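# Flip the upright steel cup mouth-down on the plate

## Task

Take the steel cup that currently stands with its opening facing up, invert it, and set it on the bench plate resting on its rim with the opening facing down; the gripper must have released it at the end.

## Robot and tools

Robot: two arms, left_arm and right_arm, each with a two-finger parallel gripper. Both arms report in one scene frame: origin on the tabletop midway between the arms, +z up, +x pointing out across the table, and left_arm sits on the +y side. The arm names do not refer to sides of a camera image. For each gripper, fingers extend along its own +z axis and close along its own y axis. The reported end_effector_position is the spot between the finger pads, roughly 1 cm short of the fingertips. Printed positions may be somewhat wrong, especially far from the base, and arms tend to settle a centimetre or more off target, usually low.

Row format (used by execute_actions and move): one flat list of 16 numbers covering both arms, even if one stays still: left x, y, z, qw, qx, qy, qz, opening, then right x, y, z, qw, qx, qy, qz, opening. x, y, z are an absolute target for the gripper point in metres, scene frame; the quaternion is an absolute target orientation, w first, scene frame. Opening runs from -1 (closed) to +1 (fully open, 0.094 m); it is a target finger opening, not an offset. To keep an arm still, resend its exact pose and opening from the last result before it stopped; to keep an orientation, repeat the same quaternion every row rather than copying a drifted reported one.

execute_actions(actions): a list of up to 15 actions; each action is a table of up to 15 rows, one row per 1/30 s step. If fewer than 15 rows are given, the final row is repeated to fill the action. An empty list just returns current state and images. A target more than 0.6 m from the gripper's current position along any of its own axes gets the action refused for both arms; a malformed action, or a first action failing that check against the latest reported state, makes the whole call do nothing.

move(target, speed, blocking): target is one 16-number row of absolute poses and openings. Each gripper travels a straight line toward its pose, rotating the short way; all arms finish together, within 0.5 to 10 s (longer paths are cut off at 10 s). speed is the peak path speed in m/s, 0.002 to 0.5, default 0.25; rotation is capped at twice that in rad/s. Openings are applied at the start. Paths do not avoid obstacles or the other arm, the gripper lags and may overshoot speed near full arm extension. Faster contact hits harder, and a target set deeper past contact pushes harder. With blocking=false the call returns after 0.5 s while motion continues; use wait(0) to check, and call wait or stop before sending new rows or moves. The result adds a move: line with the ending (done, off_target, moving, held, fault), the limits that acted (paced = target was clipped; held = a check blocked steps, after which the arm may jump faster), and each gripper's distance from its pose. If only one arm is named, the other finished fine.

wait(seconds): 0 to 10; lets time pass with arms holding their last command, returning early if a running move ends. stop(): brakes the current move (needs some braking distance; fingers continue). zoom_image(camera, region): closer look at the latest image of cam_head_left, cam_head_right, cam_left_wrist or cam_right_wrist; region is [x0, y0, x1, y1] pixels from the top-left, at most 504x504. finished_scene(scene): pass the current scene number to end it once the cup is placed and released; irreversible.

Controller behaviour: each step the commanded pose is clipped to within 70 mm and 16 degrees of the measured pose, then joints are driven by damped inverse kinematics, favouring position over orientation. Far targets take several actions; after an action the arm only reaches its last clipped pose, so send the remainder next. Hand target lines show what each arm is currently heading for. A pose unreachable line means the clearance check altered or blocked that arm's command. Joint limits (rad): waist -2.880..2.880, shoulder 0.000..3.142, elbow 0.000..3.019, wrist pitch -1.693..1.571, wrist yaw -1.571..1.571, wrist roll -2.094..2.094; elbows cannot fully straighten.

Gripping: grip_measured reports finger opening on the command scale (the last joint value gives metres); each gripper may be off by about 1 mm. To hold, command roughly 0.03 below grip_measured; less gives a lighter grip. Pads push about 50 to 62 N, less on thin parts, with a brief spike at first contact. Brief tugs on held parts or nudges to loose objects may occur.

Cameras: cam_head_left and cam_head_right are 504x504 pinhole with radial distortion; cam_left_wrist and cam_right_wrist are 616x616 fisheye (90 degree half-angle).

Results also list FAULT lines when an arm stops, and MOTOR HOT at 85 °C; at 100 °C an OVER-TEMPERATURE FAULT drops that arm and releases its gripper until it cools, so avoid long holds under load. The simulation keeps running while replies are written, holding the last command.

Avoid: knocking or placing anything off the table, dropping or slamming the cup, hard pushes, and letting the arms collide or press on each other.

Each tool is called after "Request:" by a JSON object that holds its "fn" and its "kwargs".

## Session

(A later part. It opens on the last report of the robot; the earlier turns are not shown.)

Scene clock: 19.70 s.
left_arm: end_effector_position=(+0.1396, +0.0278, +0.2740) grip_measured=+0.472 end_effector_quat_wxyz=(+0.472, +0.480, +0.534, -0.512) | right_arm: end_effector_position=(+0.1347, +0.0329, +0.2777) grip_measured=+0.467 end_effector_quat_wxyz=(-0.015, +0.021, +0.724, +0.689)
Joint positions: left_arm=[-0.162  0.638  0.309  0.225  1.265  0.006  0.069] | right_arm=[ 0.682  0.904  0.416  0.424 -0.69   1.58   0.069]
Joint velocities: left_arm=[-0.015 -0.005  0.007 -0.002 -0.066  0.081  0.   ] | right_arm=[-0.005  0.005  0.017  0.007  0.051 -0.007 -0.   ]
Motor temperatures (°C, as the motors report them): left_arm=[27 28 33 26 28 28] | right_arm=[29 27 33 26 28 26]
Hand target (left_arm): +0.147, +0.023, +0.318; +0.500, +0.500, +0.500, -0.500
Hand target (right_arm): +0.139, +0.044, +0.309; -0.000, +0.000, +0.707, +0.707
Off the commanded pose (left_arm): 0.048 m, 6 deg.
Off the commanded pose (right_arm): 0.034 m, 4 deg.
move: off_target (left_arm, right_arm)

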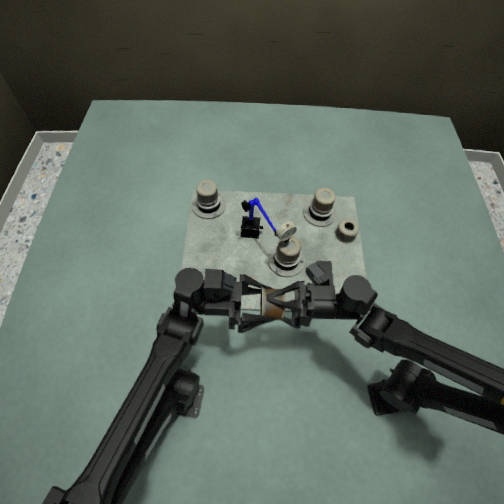

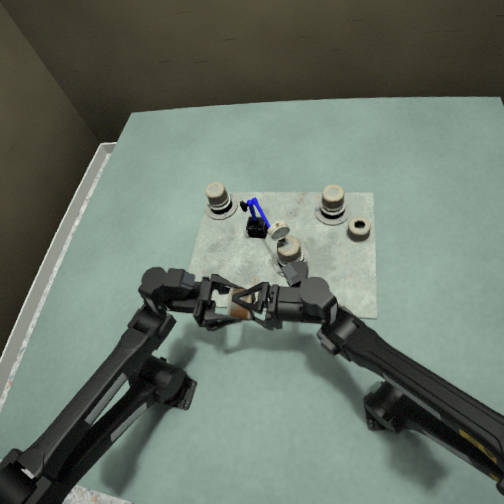

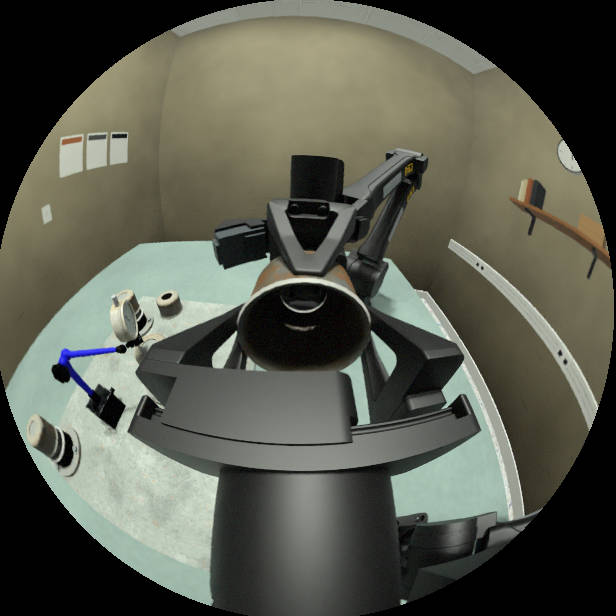

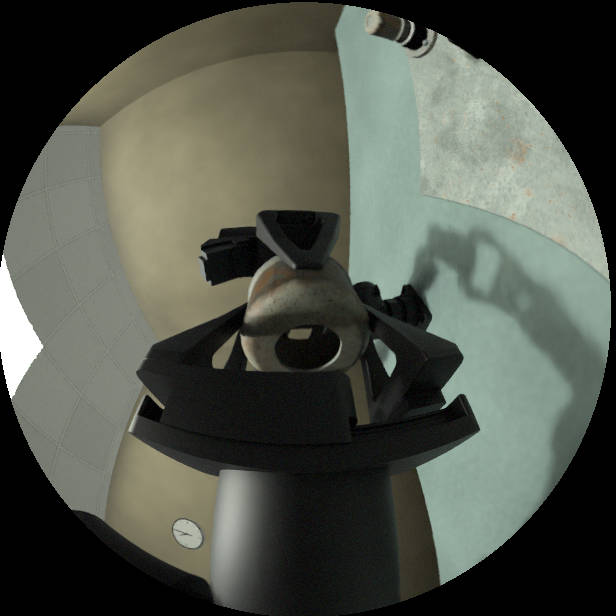

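Request:
{"fn": "move", "kwargs": {"target": [0.15,0.02,0.32,0.5,0.5,0.5,-0.5,1,0.14,0.046,0.309,0,0,0.7071,0.7071,0.42]}}

Request:
{"fn": "move", "kwargs": {"target": [0.15,0.05,0.32,0.5,0.5,0.5,-0.5,1,0.14,-0.08,0.307,0,0,0.7071,0.7071,0.42], "speed": 0.2}}

Request:
{"fn": "move", "kwargs": {"target": [0.15,0.05,0.32,0.5,0.5,0.5,-0.5,1,0.3,-0.18,0.15,0,0,1,0,0.42], "speed": 0.35}}

Request:
{"fn": "move", "kwargs": {"target": [0.15,0.05,0.32,0.5,0.5,0.5,-0.5,1,0.32,-0.18,0.06,0,0,1,0,0.42], "speed": 0.12}}

Scene clock: 21.40 s.
left_arm: end_effector_position=(+0.1415, +0.0265, +0.2842) grip_measured=+1.000 end_effector_quat_wxyz=(+0.478, +0.485, +0.527, -0.509) | right_arm: end_effector_position=(+0.1353, +0.0336, +0.2748) grip_measured=+0.467 end_effector_quat_wxyz=(-0.016, +0.022, +0.726, +0.687)
Joint positions: left_arm=[-0.164  0.638  0.33   0.225  1.266  0.006  0.094] | right_arm=[ 0.682  0.911  0.416  0.421 -0.69   1.578  0.069]
Joint velocities: left_arm=[-0.015 -0.005 -0.002  0.007  0.022 -0.051  0.   ] | right_arm=[-0.005  0.015  0.027 -0.012 -0.022 -0.007  0.   ]
Motor temperatures (°C, as the motors report them): left_arm=[27 28 34 26 28 28] | right_arm=[29 27 33 26 28 26]
Hand target (left_arm): +0.148, +0.022, +0.319; +0.500, +0.500, +0.500, -0.500
Hand target (right_arm): +0.139, +0.044, +0.309; -0.000, +0.000, +0.707, +0.707
Off the commanded pose (left_arm): 0.037 m, 4 deg.
Off the commanded pose (right_arm): 0.037 m, 5 deg.
move: off_target (left_arm, right_arm)

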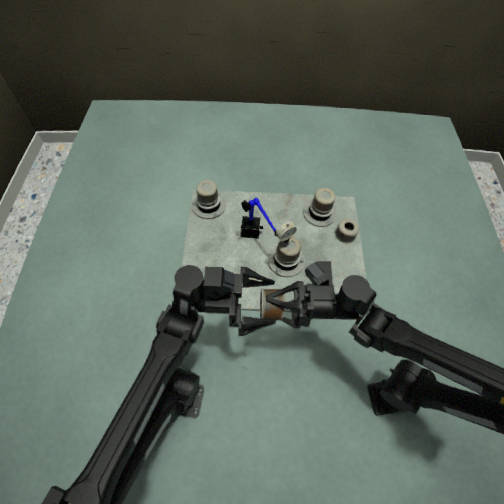

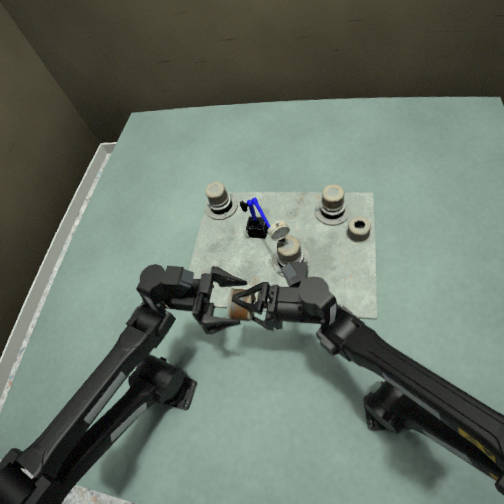

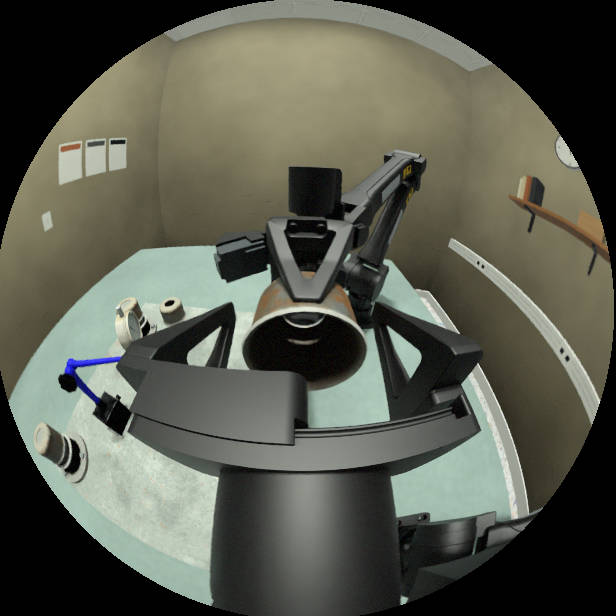

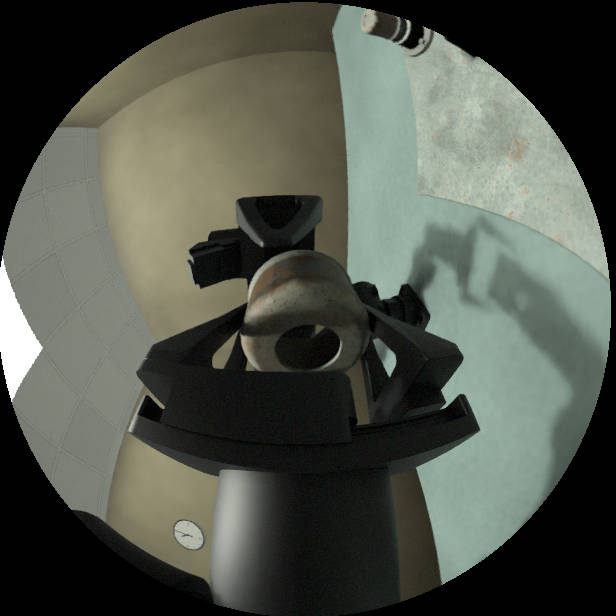

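Scene clock: 22.40 s.
left_arm: end_effector_position=(+0.1430, +0.0498, +0.2879) grip_measured=+1.000 end_effector_quat_wxyz=(+0.478, +0.488, +0.518, -0.515) | right_arm: end_effector_position=(+0.1402, -0.0793, +0.3042) grip_measured=+0.467 end_effector_quat_wxyz=(-0.004, +0.003, +0.709, +0.705)
Joint positions: left_arm=[-0.043  0.629  0.33   0.225  1.404  0.006  0.094] | right_arm=[ 0.255  0.58   0.347  0.218 -1.127  1.567  0.069]
Joint velocities: left_arm=[ 0.005 -0.015 -0.007  0.007  0.051 -0.022  0.   ] | right_arm=[ 0.005 -0.015 -0.017 -0.017  0.066 -0.037 -0.001]
Motor temperatures (°C, as the motors report them): left_arm=[27 28 34 26 28 28] | right_arm=[29 27 33 26 28 26]
Hand target (left_arm): +0.149, +0.051, +0.319; +0.500, +0.500, +0.500, -0.500
Hand target (right_arm): +0.140, -0.080, +0.306; +0.001, -0.001, +0.708, +0.706
Off the commanded pose (left_arm): 0.033 m, 4 deg.
Off the commanded pose (right_arm): 0.003 m, 1 deg.
move: off_target (left_arm)

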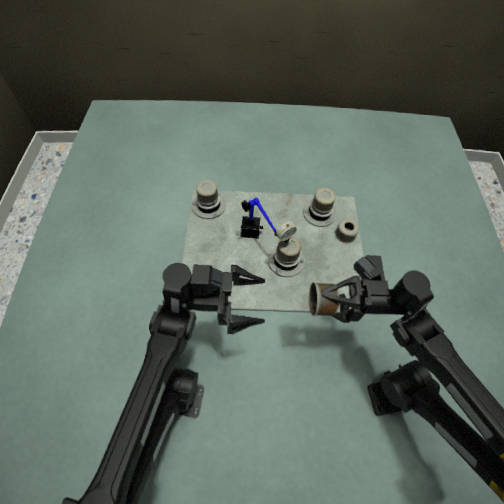

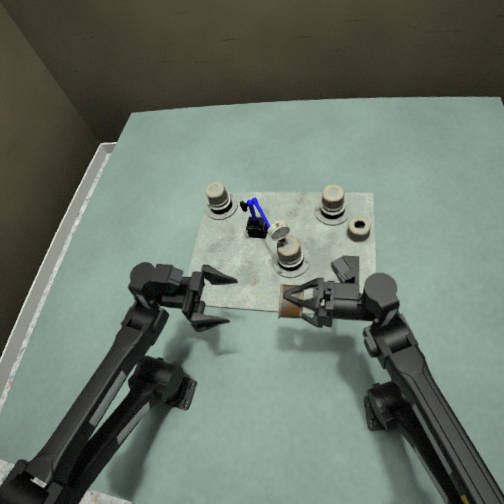

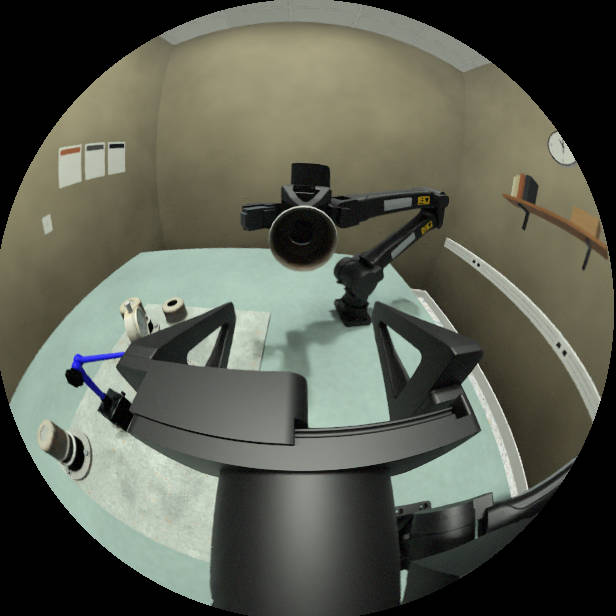

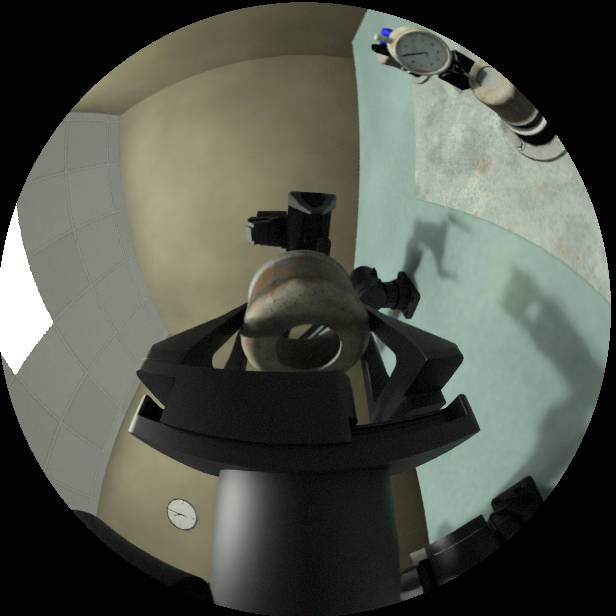

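Scene clock: 25.03 s.
left_arm: end_effector_position=(+0.1429, +0.0499, +0.2880) grip_measured=+1.000 end_effector_quat_wxyz=(+0.478, +0.488, +0.518, -0.515) | right_arm: end_effector_position=(+0.2829, -0.1905, +0.1274) grip_measured=+0.468 end_effector_quat_wxyz=(-0.025, +0.006, +1.000, -0.009)
Joint positions: left_arm=[-0.043  0.629  0.33   0.225  1.404  0.006  0.094] | right_arm=[ 0.233  1.339  0.959 -1.242 -0.005  0.435  0.069]
Joint velocities: left_arm=[-0.005 -0.015 -0.002 -0.022 -0.007  0.022  0.   ] | right_arm=[-0.005  0.005  0.017  0.007  0.051 -0.022 -0.001]
Motor temperatures (°C, as the motors report them): left_arm=[27 28 34 26 28 28] | right_arm=[29 27 34 26 28 26]
Hand target (left_arm): +0.149, +0.050, +0.319; +0.500, +0.500, +0.500, -0.500
Hand target (right_arm): +0.301, -0.178, +0.151; +0.002, +0.005, +1.000, +0.002
Off the commanded pose (left_arm): 0.033 m, 4 deg.
Off the commanded pose (right_arm): 0.030 m, 3 deg.
move: off_target (left_arm, right_arm)

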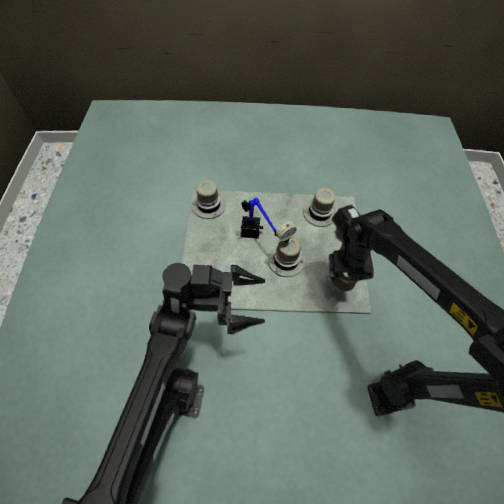

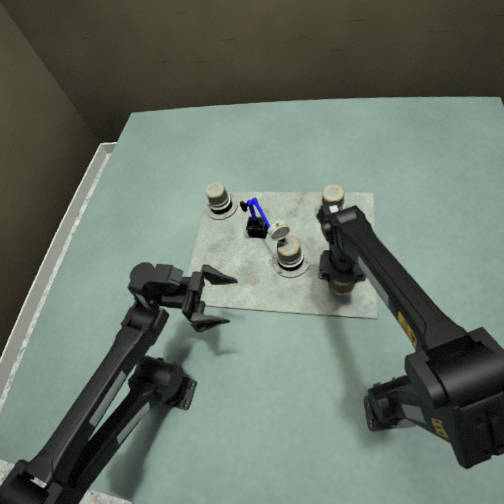

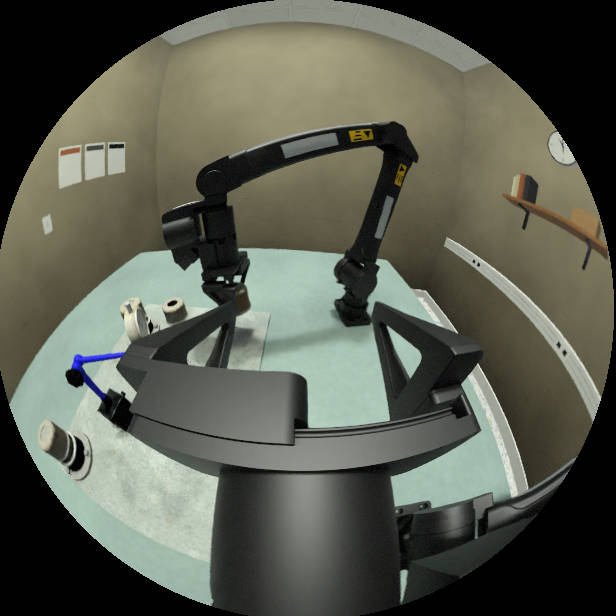

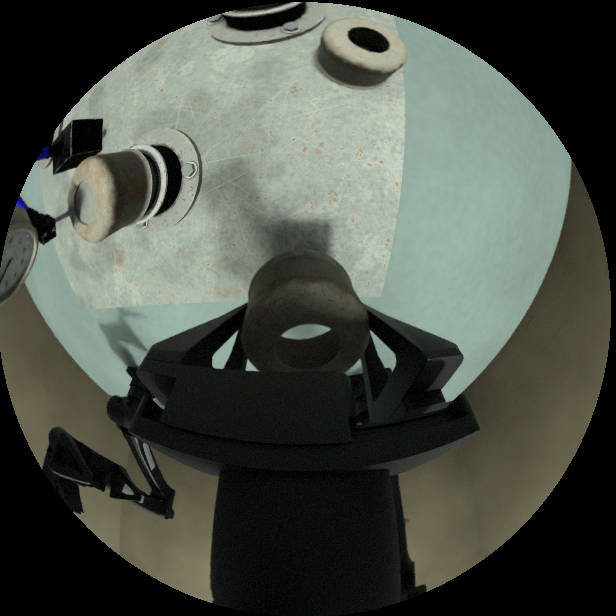

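Scene clock: 26.03 s.
left_arm: end_effector_position=(+0.1429, +0.0499, +0.2880) grip_measured=+1.000 end_effector_quat_wxyz=(+0.478, +0.488, +0.518, -0.515) | right_arm: end_effector_position=(+0.3170, -0.1757, +0.0600) grip_measured=+0.468 end_effector_quat_wxyz=(-0.004, -0.002, +1.000, -0.001)
Joint positions: left_arm=[-0.043  0.629  0.33   0.225  1.404  0.006  0.094] | right_arm=[ 0.233  1.496  0.922 -1.006 -0.002  0.418  0.069]
Joint velocities: left_arm=[-0.015 -0.005 -0.002 -0.022 -0.022 -0.095  0.   ] | right_arm=[-0.005 -0.024 -0.002  0.012  0.007 -0.037 -0.002]
Motor temperatures (°C, as the motors report them): left_arm=[27 28 35 26 28 28] | right_arm=[29 27 34 26 28 26]
Hand target (left_arm): +0.149, +0.050, +0.319; +0.500, +0.500, +0.500, -0.500
Hand target (right_arm): +0.321, -0.180, +0.060; -0.000, -0.000, +1.000, -0.000
Off the commanded pose (left_arm): 0.033 m, 4 deg.
Off the commanded pose (right_arm): 0.005 m, 1 deg.
move: off_target (left_arm)

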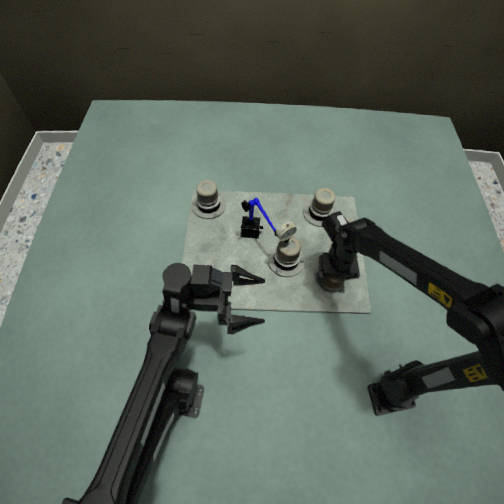

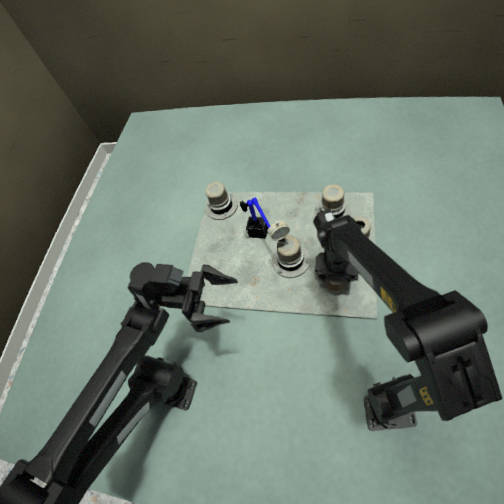

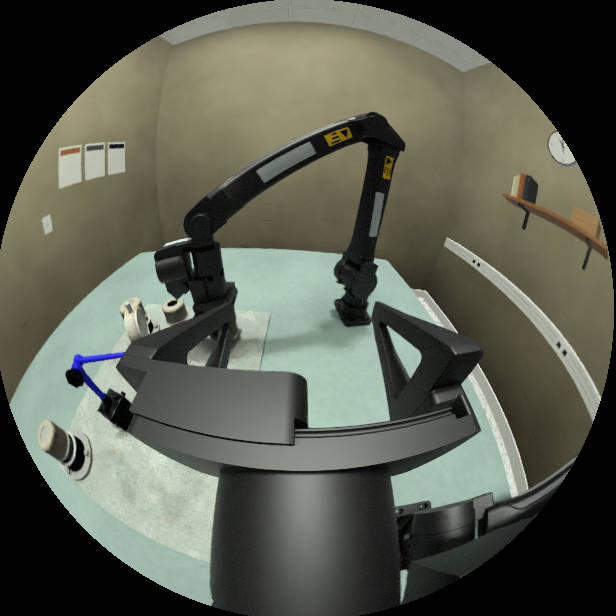

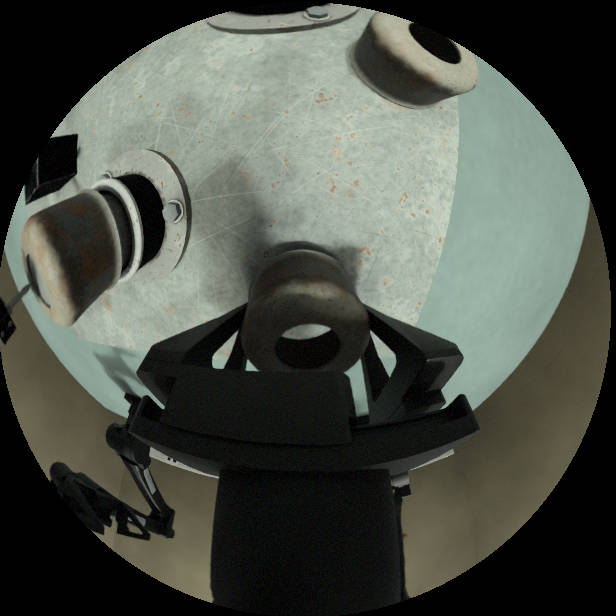

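Request:
{"fn": "move", "kwargs": {"target": [0.15,0.05,0.32,0.5,0.5,0.5,-0.5,1,0.322,-0.18,0.029,0,0,1,0,0.42], "speed": 0.03}}

Request:
{"fn": "move", "kwargs": {"target": [0.15,0.05,0.32,0.5,0.5,0.5,-0.5,1,0.322,-0.18,0.038,0,0,1,0,0.9], "speed": 0.03}}

Request:
{"fn": "move", "kwargs": {"target": [0.15,0.05,0.32,0.5,0.5,0.5,-0.5,1,0.32,-0.18,0.13,0,0,1,0,0.9]}}

Scene clock: 27.90 s.
left_arm: end_effector_position=(+0.1429, +0.0499, +0.2880) grip_measured=+1.000 end_effector_quat_wxyz=(+0.478, +0.488, +0.518, -0.515) | right_arm: end_effector_position=(+0.3190, -0.1749, +0.0402) grip_measured=+0.468 end_effector_quat_wxyz=(+0.000, -0.003, +1.000, +0.001)
Joint positions: left_arm=[-0.043  0.629  0.33   0.225  1.404  0.006  0.094] | right_arm=[ 0.233  1.529  0.896 -0.938 -0.002  0.418  0.069]
Joint velocities: left_arm=[-0.005 -0.015  0.007 -0.017  0.007  0.022  0.   ] | right_arm=[-0.015 -0.005 -0.017 -0.002 -0.037 -0.007  0.   ]
Motor temperatures (°C, as the motors report them): left_arm=[27 28 35 26 28 28] | right_arm=[29 28 33 26 28 26]
Hand target (left_arm): +0.149, +0.050, +0.319; +0.500, +0.500, +0.500, -0.500
Hand target (right_arm): +0.322, -0.180, +0.029; -0.000, +0.000, +1.000, -0.000
Off the commanded pose (left_arm): 0.033 m, 4 deg.
Off the commanded pose (right_arm): 0.013 m, 0 deg.
move: off_target (left_arm, right_arm)

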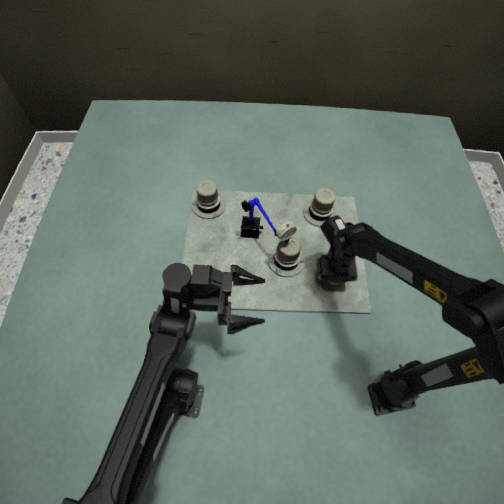

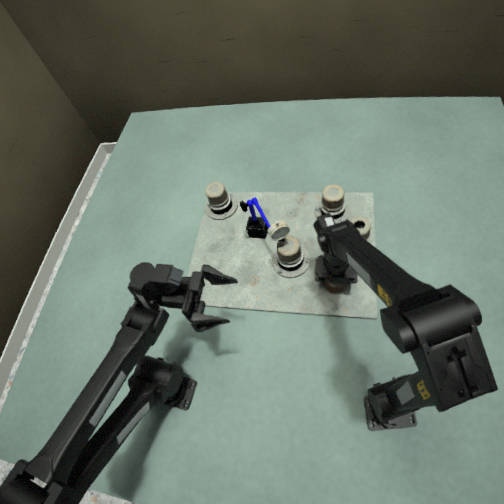

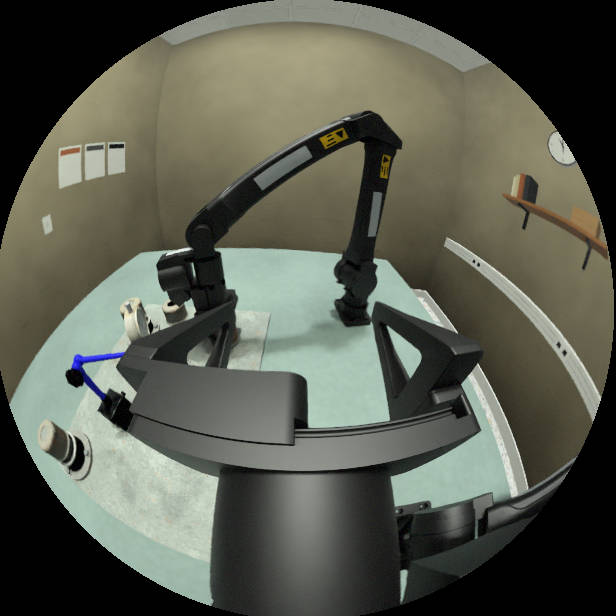

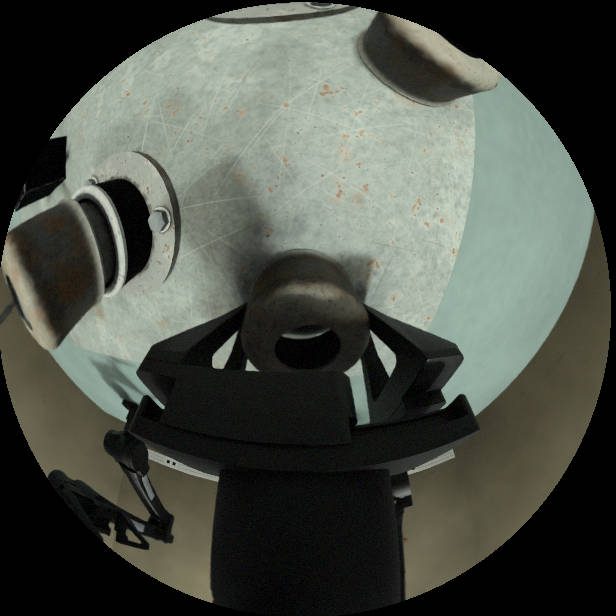

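Scene clock: 29.27 s.
left_arm: end_effector_position=(+0.1429, +0.0499, +0.2880) grip_measured=+1.000 end_effector_quat_wxyz=(+0.478, +0.488, +0.518, -0.515) | right_arm: end_effector_position=(+0.3193, -0.1758, +0.0402) grip_measured=+0.897 end_effector_quat_wxyz=(-0.000, -0.002, +1.000, +0.001)
Joint positions: left_arm=[-0.043  0.629  0.33   0.225  1.404  0.006  0.094] | right_arm=[ 0.231  1.529  0.896 -0.938 -0.002  0.416  0.089]
Joint velocities: left_arm=[ 0.005 -0.005  0.002 -0.002 -0.051 -0.037  0.   ] | right_arm=[ 0.005 -0.015  0.002  0.017 -0.066  0.022 -0.001]
Motor temperatures (°C, as the motors report them): left_arm=[27 28 35 26 28 28] | right_arm=[29 28 33 26 28 26]
Hand target (left_arm): +0.149, +0.050, +0.319; +0.500, +0.500, +0.500, -0.500
Hand target (right_arm): +0.322, -0.180, +0.038; -0.000, -0.000, +1.000, +0.000
Off the commanded pose (left_arm): 0.033 m, 4 deg.
Off the commanded pose (right_arm): 0.005 m, 0 deg.
move: off_target (left_arm)

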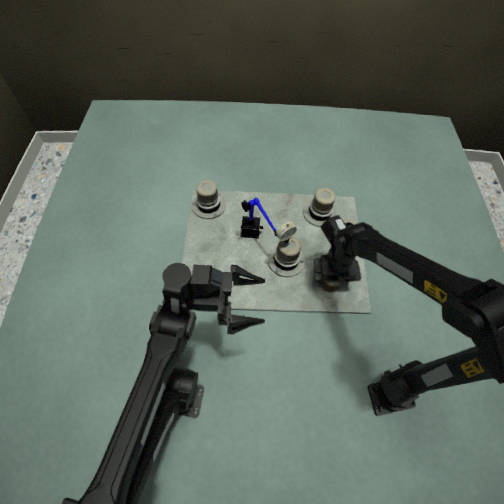

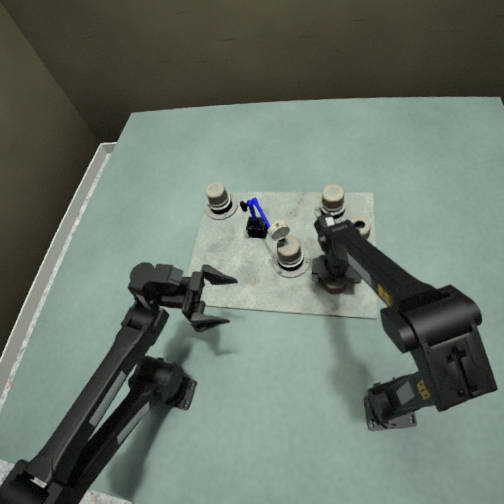

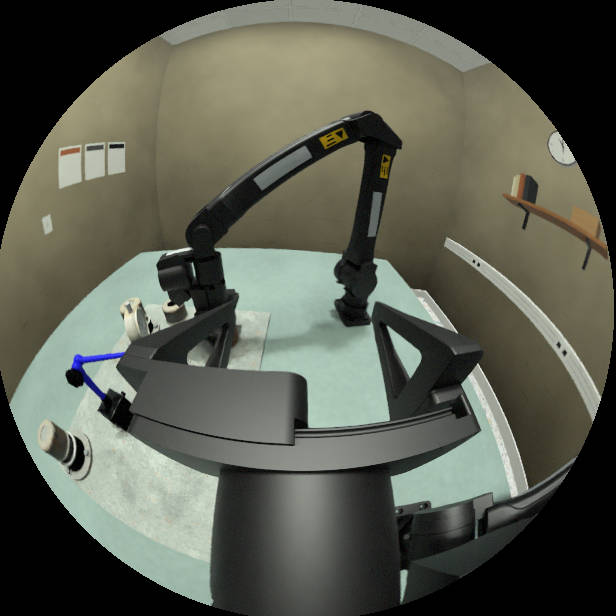

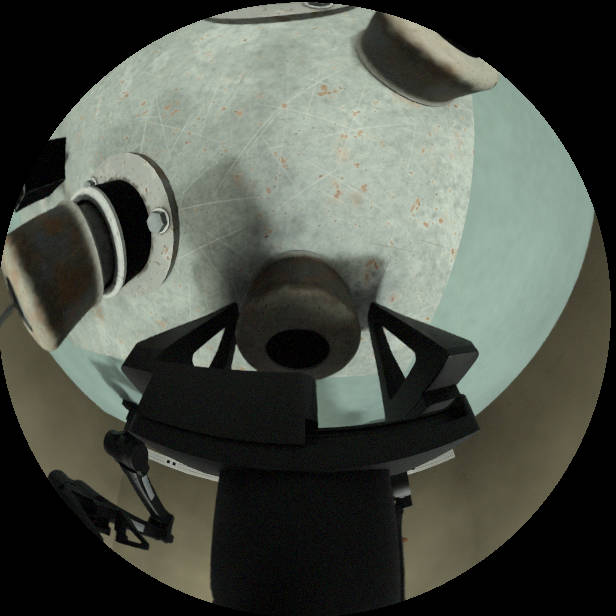

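Scene clock: 30.10 s.
left_arm: end_effector_position=(+0.1429, +0.0499, +0.2880) grip_measured=+1.000 end_effector_quat_wxyz=(+0.478, +0.488, +0.518, -0.515) | right_arm: end_effector_position=(+0.3061, -0.1818, +0.1202) grip_measured=+0.897 end_effector_quat_wxyz=(-0.009, -0.002, +1.000, -0.003)
Joint positions: left_arm=[-0.043  0.629  0.33   0.225  1.404  0.006  0.094] | right_arm=[ 0.231  1.391  0.989 -1.189 -0.002  0.416  0.089]
Joint velocities: left_arm=[-0.015 -0.005 -0.007 -0.007 -0.037  0.007  0.   ] | right_arm=[-0.015 -0.005 -0.007 -0.002  0.022  0.007  0.   ]
Motor temperatures (°C, as the motors report them): left_arm=[27 28 35 26 28 28] | right_arm=[29 28 33 26 28 26]
Hand target (left_arm): +0.149, +0.050, +0.319; +0.500, +0.500, +0.500, -0.500
Hand target (right_arm): +0.319, -0.181, +0.130; +0.000, +0.000, +1.000, -0.000
Off the commanded pose (left_arm): 0.033 m, 4 deg.
Off the commanded pose (right_arm): 0.017 m, 1 deg.
move: off_target (left_arm, right_arm)

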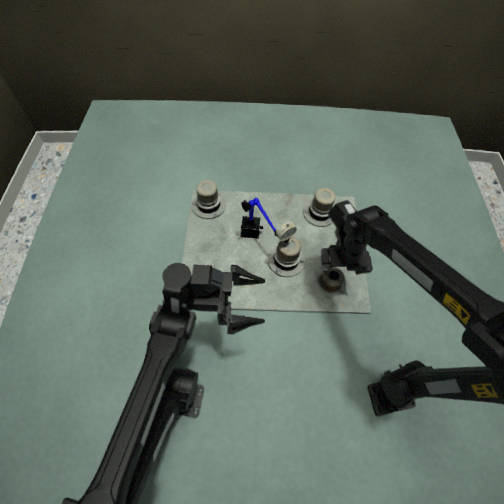

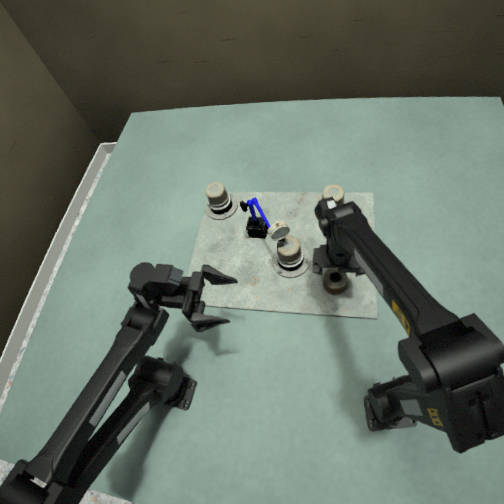

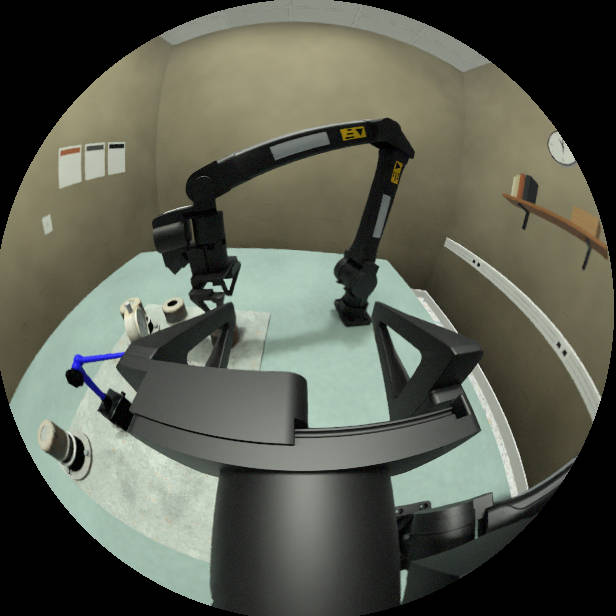

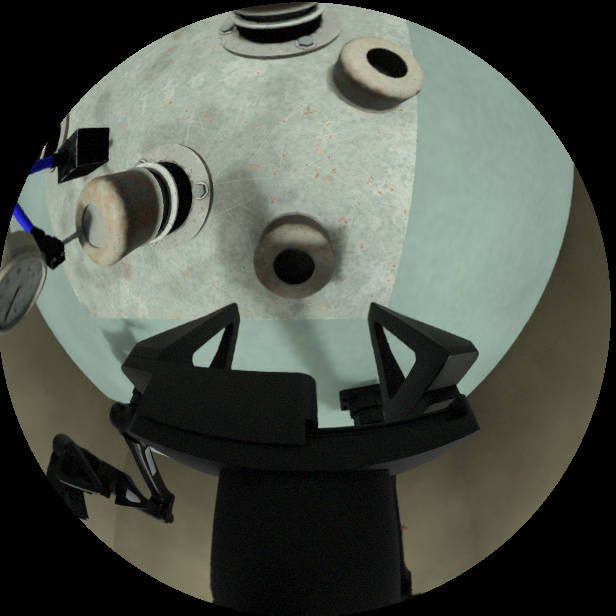

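Request:
{"fn": "finished_scene", "kwargs": {"scene": 2}}

The scene is finished: the task was done.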